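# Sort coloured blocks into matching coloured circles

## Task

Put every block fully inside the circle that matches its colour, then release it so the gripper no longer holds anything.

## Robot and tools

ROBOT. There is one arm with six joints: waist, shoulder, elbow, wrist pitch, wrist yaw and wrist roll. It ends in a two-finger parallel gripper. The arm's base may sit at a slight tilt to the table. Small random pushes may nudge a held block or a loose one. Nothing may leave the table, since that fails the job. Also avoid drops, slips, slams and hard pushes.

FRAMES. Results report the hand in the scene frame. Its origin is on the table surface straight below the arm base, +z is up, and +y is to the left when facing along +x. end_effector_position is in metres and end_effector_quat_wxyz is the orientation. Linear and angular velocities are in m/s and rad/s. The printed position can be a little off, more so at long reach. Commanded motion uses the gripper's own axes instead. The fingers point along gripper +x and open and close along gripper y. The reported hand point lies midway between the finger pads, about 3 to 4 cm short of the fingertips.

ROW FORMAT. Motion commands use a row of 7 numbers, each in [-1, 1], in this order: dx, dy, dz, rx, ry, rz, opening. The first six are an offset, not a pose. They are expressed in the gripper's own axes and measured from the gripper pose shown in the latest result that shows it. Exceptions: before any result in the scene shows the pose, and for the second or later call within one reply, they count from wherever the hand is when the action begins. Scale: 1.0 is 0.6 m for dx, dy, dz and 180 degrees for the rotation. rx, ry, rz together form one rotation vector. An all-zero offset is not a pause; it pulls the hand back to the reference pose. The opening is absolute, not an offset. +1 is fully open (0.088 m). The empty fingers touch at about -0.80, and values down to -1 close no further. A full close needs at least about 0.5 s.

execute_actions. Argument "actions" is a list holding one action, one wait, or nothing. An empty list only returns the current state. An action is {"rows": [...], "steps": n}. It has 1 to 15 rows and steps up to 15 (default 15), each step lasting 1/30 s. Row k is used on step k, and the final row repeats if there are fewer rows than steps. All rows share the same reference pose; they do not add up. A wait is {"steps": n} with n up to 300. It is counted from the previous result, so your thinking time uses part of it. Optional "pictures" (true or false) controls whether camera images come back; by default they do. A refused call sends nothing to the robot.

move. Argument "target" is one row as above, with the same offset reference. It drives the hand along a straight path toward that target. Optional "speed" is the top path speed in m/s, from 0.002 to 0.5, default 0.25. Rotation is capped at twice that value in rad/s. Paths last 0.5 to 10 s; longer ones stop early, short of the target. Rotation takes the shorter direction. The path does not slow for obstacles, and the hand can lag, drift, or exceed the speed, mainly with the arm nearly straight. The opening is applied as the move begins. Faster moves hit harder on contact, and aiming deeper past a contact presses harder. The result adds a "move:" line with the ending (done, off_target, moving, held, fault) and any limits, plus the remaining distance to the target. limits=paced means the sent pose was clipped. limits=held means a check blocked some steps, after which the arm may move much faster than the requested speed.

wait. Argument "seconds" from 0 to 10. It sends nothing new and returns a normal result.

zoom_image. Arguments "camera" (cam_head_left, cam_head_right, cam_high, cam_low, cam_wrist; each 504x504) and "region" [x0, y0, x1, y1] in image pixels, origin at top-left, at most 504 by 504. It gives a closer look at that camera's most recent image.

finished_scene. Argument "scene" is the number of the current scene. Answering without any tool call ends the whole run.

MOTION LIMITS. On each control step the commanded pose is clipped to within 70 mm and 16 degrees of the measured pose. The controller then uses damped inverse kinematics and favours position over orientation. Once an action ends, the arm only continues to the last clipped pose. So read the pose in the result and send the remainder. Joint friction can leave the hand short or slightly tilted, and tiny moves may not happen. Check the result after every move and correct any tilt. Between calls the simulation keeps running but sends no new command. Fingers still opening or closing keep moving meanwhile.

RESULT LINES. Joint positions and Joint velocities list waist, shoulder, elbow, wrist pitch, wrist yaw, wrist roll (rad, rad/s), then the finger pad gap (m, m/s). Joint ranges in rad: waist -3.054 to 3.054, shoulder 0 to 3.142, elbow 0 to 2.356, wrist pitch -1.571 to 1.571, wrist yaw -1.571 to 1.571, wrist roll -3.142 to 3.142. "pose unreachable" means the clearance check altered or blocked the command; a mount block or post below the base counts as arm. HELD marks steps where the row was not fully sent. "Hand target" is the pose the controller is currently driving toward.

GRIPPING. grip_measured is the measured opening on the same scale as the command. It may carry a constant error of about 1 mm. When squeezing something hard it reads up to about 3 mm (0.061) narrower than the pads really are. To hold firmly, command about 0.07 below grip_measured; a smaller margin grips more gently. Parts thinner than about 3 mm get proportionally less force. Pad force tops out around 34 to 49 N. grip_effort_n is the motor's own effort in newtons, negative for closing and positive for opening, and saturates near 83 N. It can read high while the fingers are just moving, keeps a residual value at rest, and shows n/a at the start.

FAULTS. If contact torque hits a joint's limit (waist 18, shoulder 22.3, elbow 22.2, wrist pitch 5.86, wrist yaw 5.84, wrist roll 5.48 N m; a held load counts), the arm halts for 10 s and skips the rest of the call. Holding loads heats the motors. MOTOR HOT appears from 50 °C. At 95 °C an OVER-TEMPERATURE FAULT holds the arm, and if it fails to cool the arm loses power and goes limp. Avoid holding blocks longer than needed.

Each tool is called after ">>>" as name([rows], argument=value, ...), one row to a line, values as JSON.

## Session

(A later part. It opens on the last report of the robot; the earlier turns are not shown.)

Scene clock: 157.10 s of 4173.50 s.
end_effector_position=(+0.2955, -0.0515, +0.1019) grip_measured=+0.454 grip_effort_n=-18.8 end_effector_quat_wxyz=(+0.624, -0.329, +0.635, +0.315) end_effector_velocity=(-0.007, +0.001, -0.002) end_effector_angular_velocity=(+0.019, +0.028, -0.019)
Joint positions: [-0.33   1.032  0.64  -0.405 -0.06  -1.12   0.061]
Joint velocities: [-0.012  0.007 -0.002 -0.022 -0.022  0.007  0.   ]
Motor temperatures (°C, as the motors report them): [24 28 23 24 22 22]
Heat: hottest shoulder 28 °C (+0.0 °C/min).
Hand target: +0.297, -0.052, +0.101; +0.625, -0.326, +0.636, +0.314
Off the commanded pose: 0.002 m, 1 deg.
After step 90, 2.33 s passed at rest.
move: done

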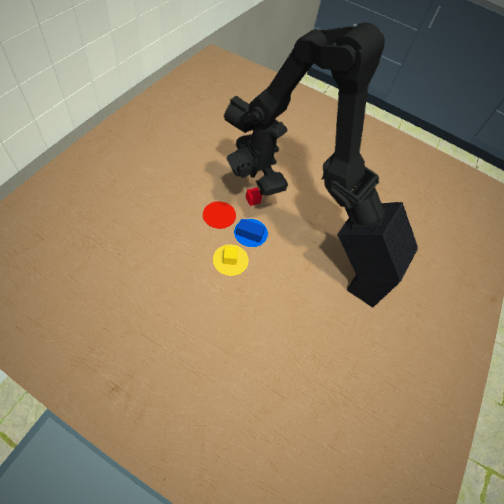

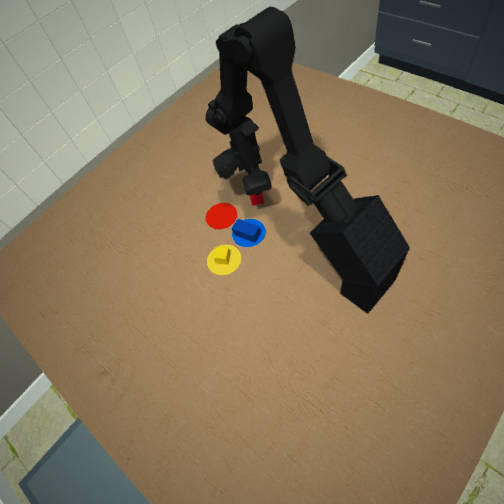

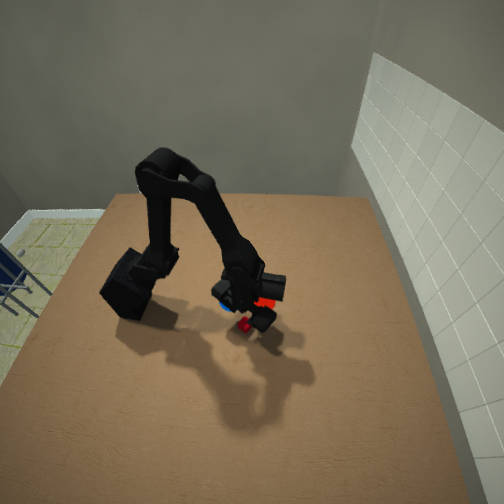

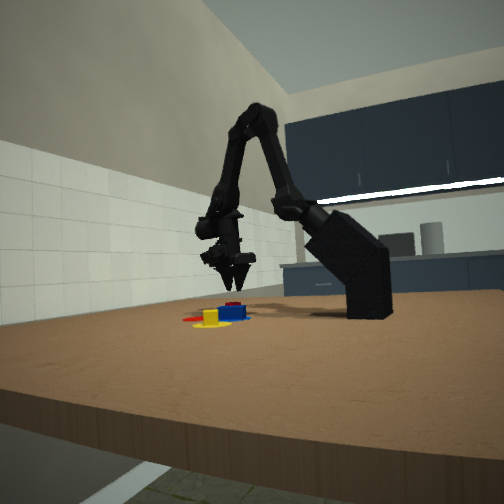

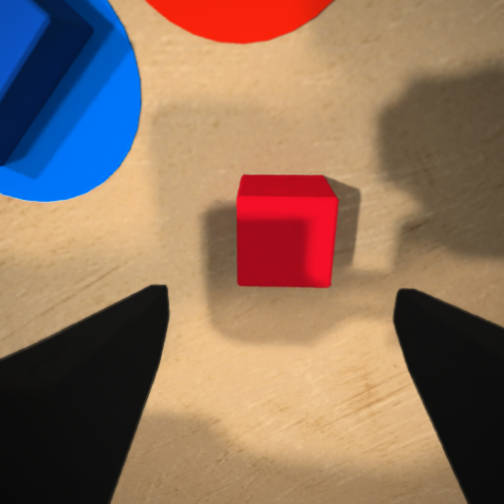

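>>> move(target=[0.1,0,0.004,0,0,0,0.45], speed=0.08)

Scene clock: 162.50 s of 4173.50 s.
end_effector_position=(+0.2984, -0.0513, +0.0439) grip_measured=+0.454 grip_effort_n=-18.8 end_effector_quat_wxyz=(+0.626, -0.331, +0.631, +0.315) end_effector_velocity=(-0.004, +0.001, -0.002) end_effector_angular_velocity=(+0.008, +0.016, +0.019)
Joint positions: [-0.307  1.286  0.615 -0.116 -0.046 -1.106  0.061]
Joint velocities: [-0.002  0.007 -0.002 -0.007 -0.007 -0.022 -0.   ]
Motor temperatures (°C, as the motors report them): [24 28 23 24 22 22]
Heat: hottest shoulder 28 °C (+0.0 °C/min).
Hand target: +0.296, -0.051, +0.042; +0.624, -0.329, +0.634, +0.315
Off the commanded pose: 0.003 m, 1 deg.
After step 90, 1.27 s passed at rest.
move: done

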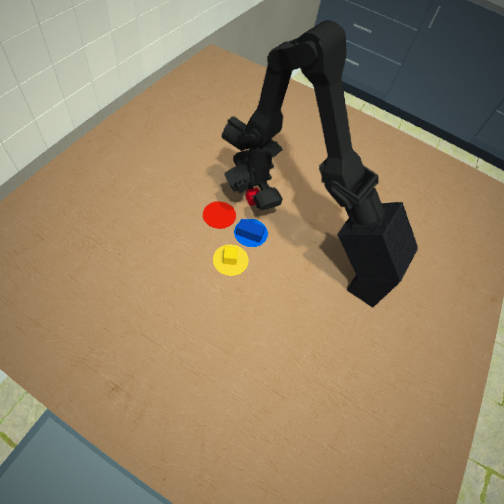

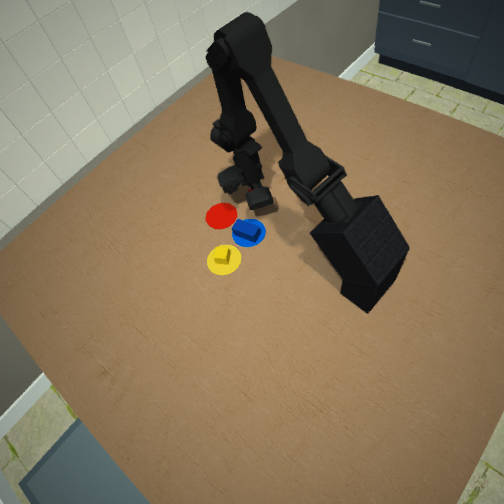

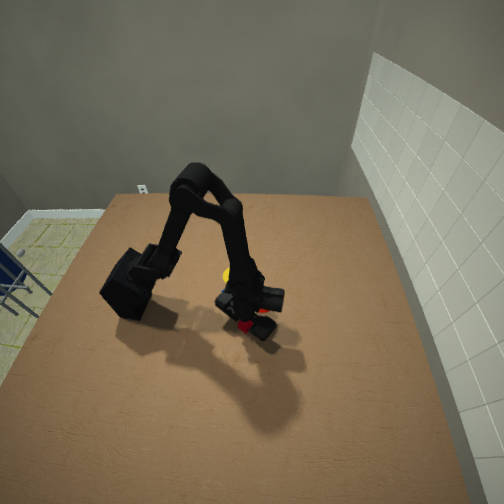

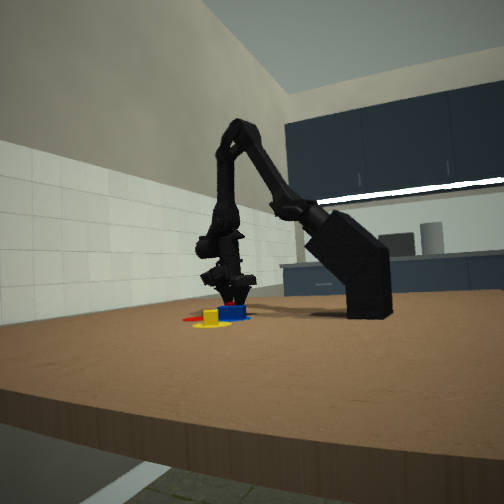

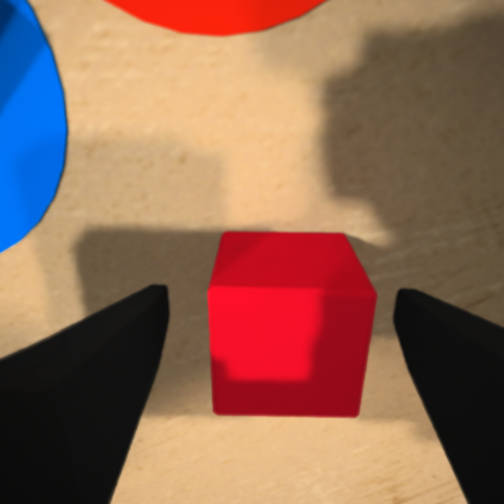

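>>> execute_actions([
  {"rows":[[0,0,0,0,0,0,0.2],[0,0,0,0,0,0,0.1],[0,0,0,0,0,0,0.0],[0,0,0,0,0,0,-0.05],[0,0,0,0,0,0,-0.1],[0,0,0,0,0,0,-0.15],[0,0,0,0,0,0,-0.2],[0,0,0,0,0,0,-0.27]],"steps":15},
], pictures=false)

>>> move(target=[-0.085,0,0,0,0,0,-0.27], speed=0.15)

>>> move(target=[0,0.037,0.193,0,0,0,-0.27], speed=0.2)

Scene clock: 172.97 s of 4173.50 s.
end_effector_position=(+0.2983, -0.0513, +0.0437) grip_measured=-0.162 grip_effort_n=-83.5 end_effector_quat_wxyz=(+0.626, -0.331, +0.631, +0.315) end_effector_velocity=(-0.006, +0.001, -0.001) end_effector_angular_velocity=(+0.010, +0.026, +0.004)
Joint positions: [-0.307  1.287  0.615 -0.116 -0.046 -1.106  0.031]
Joint velocities: [-0.002  0.002 -0.002 -0.022 -0.007 -0.007  0.   ]
Motor temperatures (°C, as the motors report them): [24 29 23 24 22 22]
Heat: hottest shoulder 29 °C (+1.0 °C/min).
Hand target: +0.298, -0.051, +0.044; +0.627, -0.331, +0.631, +0.315
Off the commanded pose: 0.000 m, 0 deg.
Steps of this call (steps 1 to 90: nothing new was sent; then 6.97 s passed at rest; steps 91 to 105: all 15 steps of this action). Readings (end_effector_position):
91: (+0.2985, -0.0513, +0.0437)
92: (+0.2985, -0.0513, +0.0437)
94: (+0.2985, -0.0513, +0.0437)
98: (+0.2985, -0.0513, +0.0437)
105: the state above

Scene clock: 174.10 s of 4173.50 s.
end_effector_position=(+0.2941, -0.0496, +0.0910) grip_measured=-0.162 grip_effort_n=-83.5 end_effector_quat_wxyz=(+0.622, -0.327, +0.637, +0.317) end_effector_velocity=(-0.001, +0.003, +0.001) end_effector_angular_velocity=(+0.020, -0.001, +0.005)
Joint positions: [-0.317  1.076  0.631 -0.361 -0.051 -1.111  0.031]
Joint velocities: [-0.002 -0.007 -0.002 -0.007 -0.022 -0.007 -0.   ]
Motor temperatures (°C, as the motors report them): [24 29 23 24 22 22]
Heat: hottest shoulder 29 °C (+1.0 °C/min).
Hand target: +0.299, -0.050, +0.095; +0.626, -0.331, +0.631, +0.315
Off the commanded pose: 0.005 m, 1 deg.
move: done

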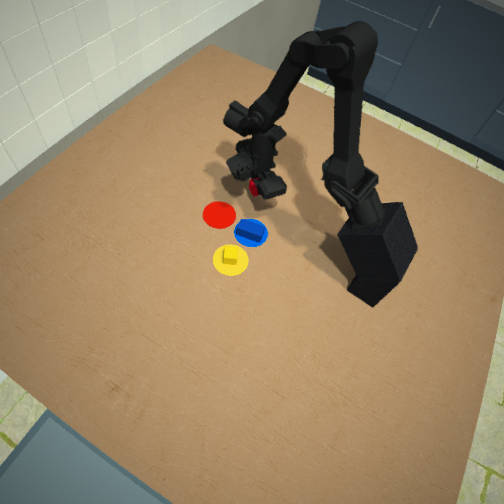

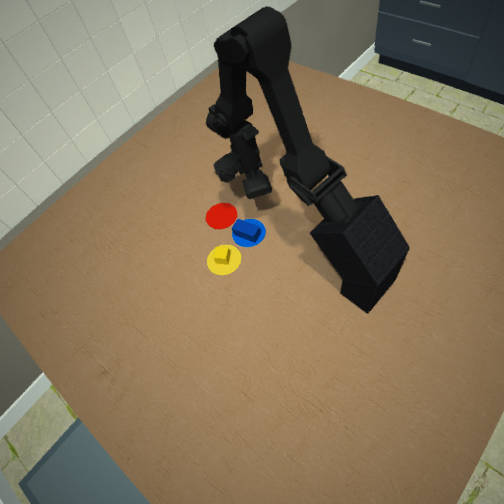

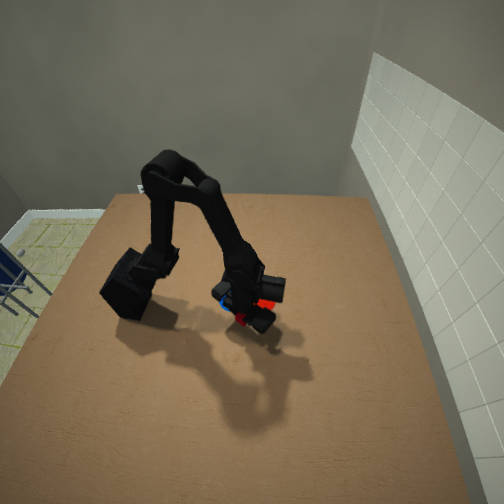

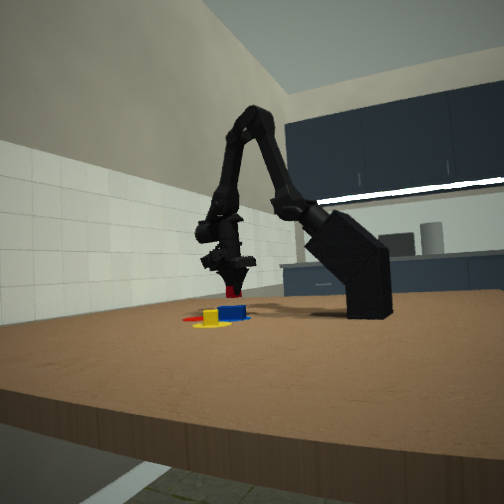

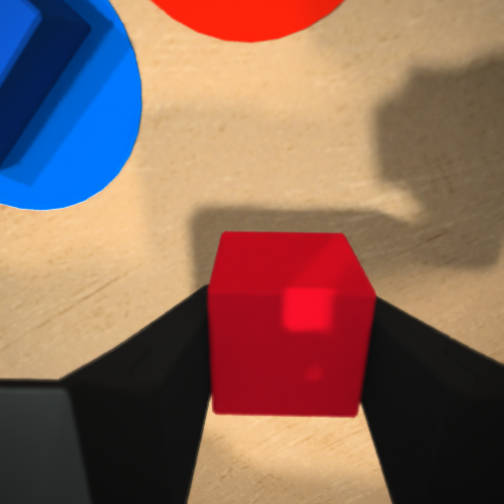

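Scene clock: 175.17 s of 4173.50 s.
end_effector_position=(+0.3432, +0.0571, +0.0885) grip_measured=-0.162 grip_effort_n=-83.5 end_effector_quat_wxyz=(+0.624, -0.325, +0.636, +0.318) end_effector_velocity=(-0.002, -0.001, +0.001) end_effector_angular_velocity=(-0.009, +0.014, -0.001)
Joint positions: [ 0.181  1.269  0.857 -0.434  0.285 -0.742  0.031]
Joint velocities: [ 0.002  0.002  0.007 -0.022  0.007  0.007 -0.   ]
Motor temperatures (°C, as the motors report them): [24 29 23 24 22 22]
Heat: hottest shoulder 29 °C (+1.0 °C/min).
Hand target: +0.344, +0.058, +0.088; +0.622, -0.326, +0.637, +0.317
Off the commanded pose: 0.001 m, 0 deg.
move: done

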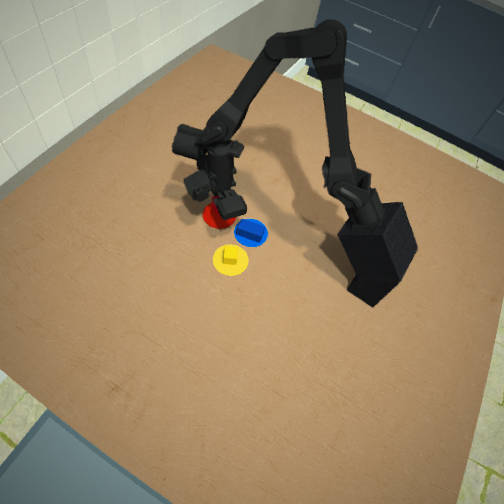

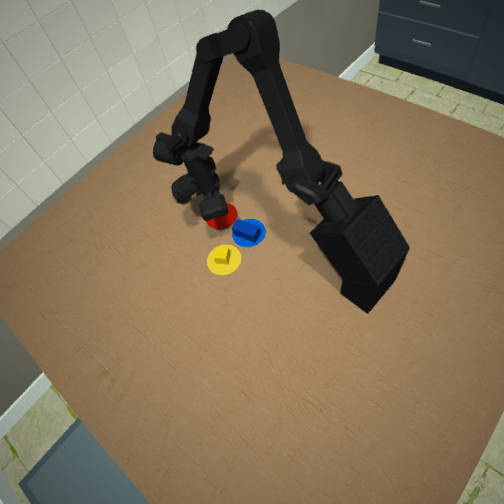

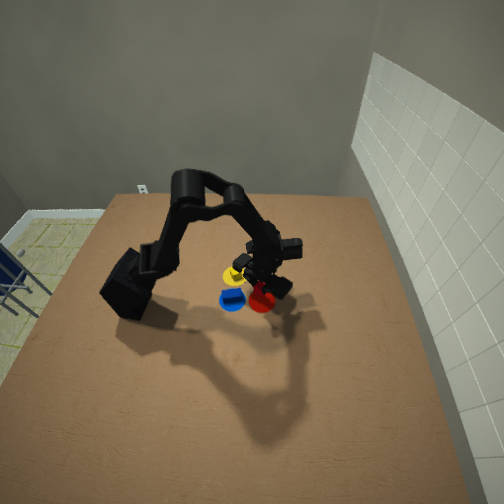

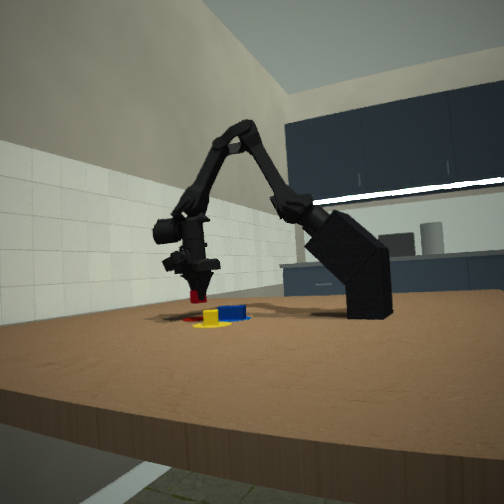

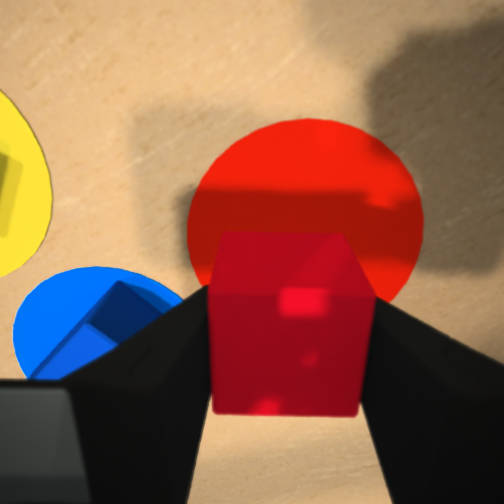

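>>> move(target=[0.076,-0.012,0.009,0,0,0,-0.27], speed=0.07)

Scene clock: 182.83 s of 4173.50 s.
end_effector_position=(+0.3504, +0.0557, +0.0450) grip_measured=-0.162 grip_effort_n=-83.5 end_effector_quat_wxyz=(+0.624, -0.326, +0.636, +0.316) end_effector_velocity=(-0.000, +0.000, +0.000) end_effector_angular_velocity=(+0.016, +0.006, +0.002)
Joint positions: [ 0.13   1.43   0.87  -0.274  0.254 -0.78   0.031]
Joint velocities: [-0.007 -0.002  0.002 -0.007 -0.022 -0.007 -0.   ]
Motor temperatures (°C, as the motors report them): [24 29 24 24 22 22]
Heat: hottest shoulder 29 °C (+1.0 °C/min).
Hand target: +0.351, +0.056, +0.042; +0.623, -0.326, +0.636, +0.318
Off the commanded pose: 0.003 m, 0 deg.
After step 90, 3.57 s passed at rest.
move: done

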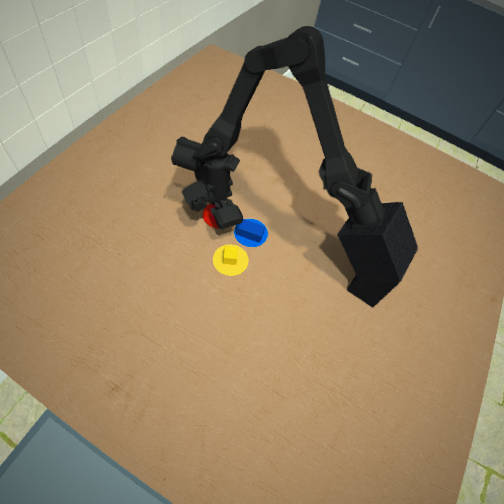

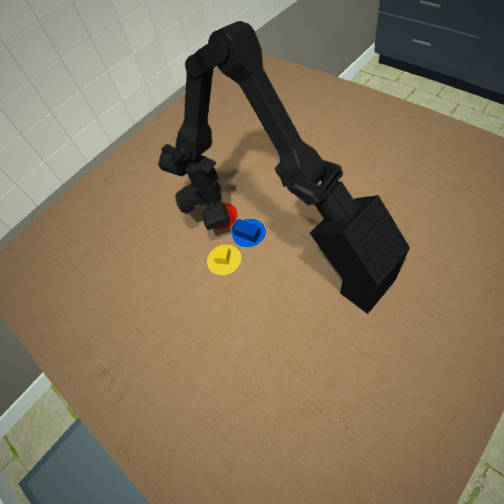

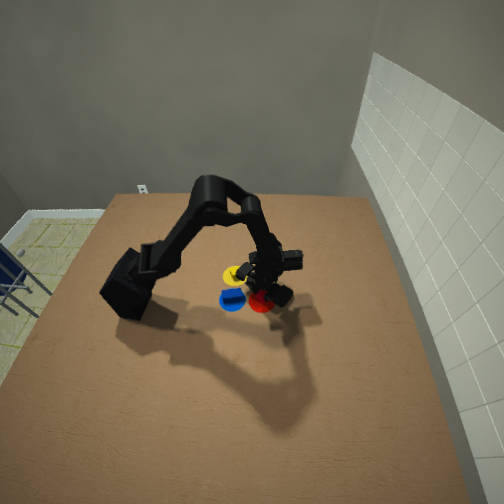

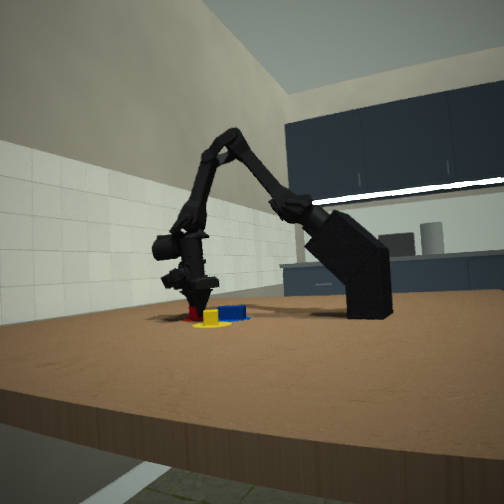

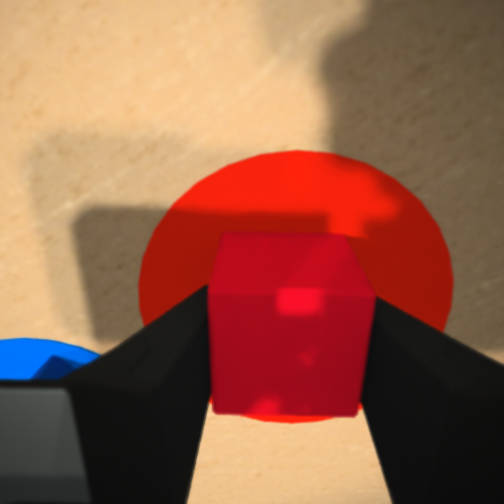

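Good. Release and lift.

>>> execute_actions([
  {"rows":[[0,0,0,0,0,0,0.0],[0,0,0,0,0,0,0.2],[0,0,0,0,0,0,0.5]],"steps":12},
], pictures=false)

>>> move(target=[-0.12,0,0,0,0,0,0.5])

Scene clock: 185.77 s of 4173.50 s.
end_effector_position=(+0.3504, +0.0557, +0.0450) grip_measured=+0.476 grip_effort_n=19.8 end_effector_quat_wxyz=(+0.624, -0.326, +0.636, +0.316) end_effector_velocity=(+0.001, -0.001, -0.000) end_effector_angular_velocity=(+0.003, -0.005, +0.015)
Joint positions: [ 0.13   1.43   0.87  -0.274  0.254 -0.78   0.062]
Joint velocities: [-0.007 -0.002 -0.002  0.007 -0.007 -0.022  0.01 ]
Motor temperatures (°C, as the motors report them): [24 29 24 24 22 22]
Heat: hottest shoulder 29 °C (+0.0 °C/min).
Hand target: +0.350, +0.056, +0.045; +0.624, -0.326, +0.636, +0.316
Off the commanded pose: 0.000 m, 0 deg.
Steps of this call (steps 1 to 76: nothing new was sent; steps 77 to 88: all 12 steps of this action). Readings (end_effector_position):
77: (+0.3504, +0.0557, +0.0450)
78: (+0.3504, +0.0557, +0.0450)
80: (+0.3504, +0.0557, +0.0450)
84: (+0.3504, +0.0557, +0.0450)
88: the state above

Scene clock: 186.93 s of 4173.50 s.
end_effector_position=(+0.3471, +0.0573, +0.1121) grip_measured=+0.496 grip_effort_n=18.8 end_effector_quat_wxyz=(+0.617, -0.326, +0.641, +0.320) end_effector_velocity=(-0.008, -0.000, +0.002) end_effector_angular_velocity=(+0.002, +0.031, +0.018)
Joint positions: [ 0.208  1.219  0.912 -0.563  0.303 -0.72   0.063]
Joint velocities: [ 0.002 -0.007 -0.002 -0.037 -0.007 -0.007  0.   ]
Motor temperatures (°C, as the motors report them): [24 29 24 24 22 22]
Heat: hottest shoulder 29 °C (+0.0 °C/min).
Hand target: +0.352, +0.057, +0.117; +0.625, -0.326, +0.636, +0.316
Off the commanded pose: 0.006 m, 1 deg.
move: done

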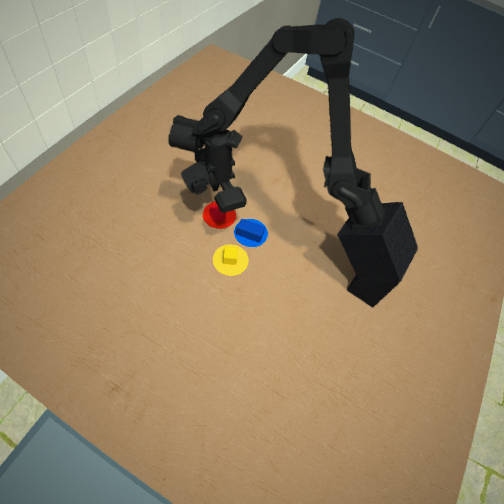

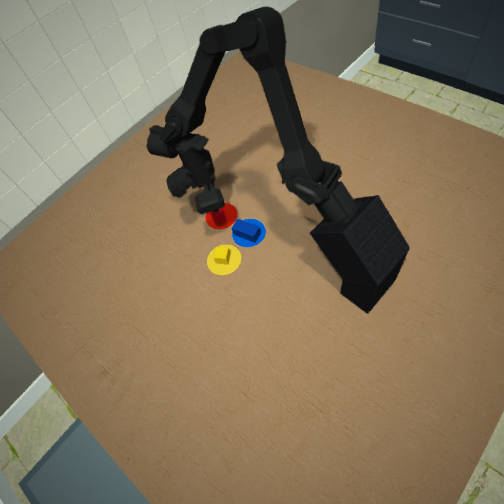

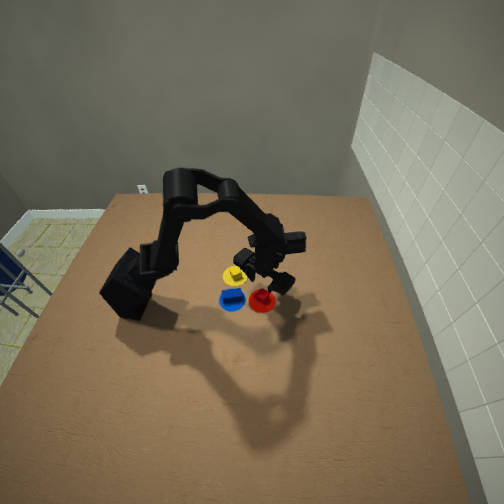

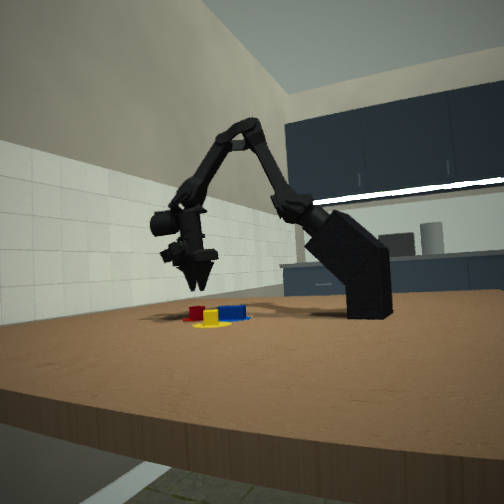

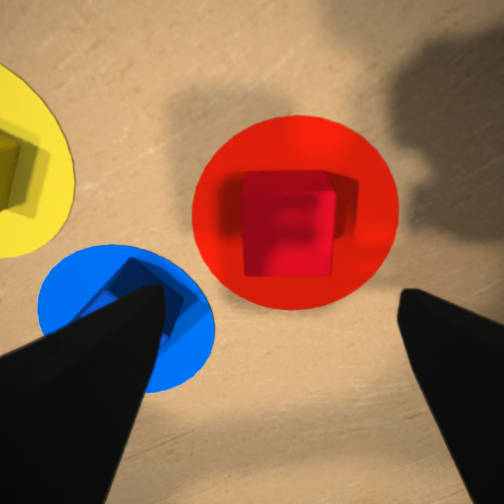

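>>> finished_scene(scene=1)

The scene is finished: the task was done.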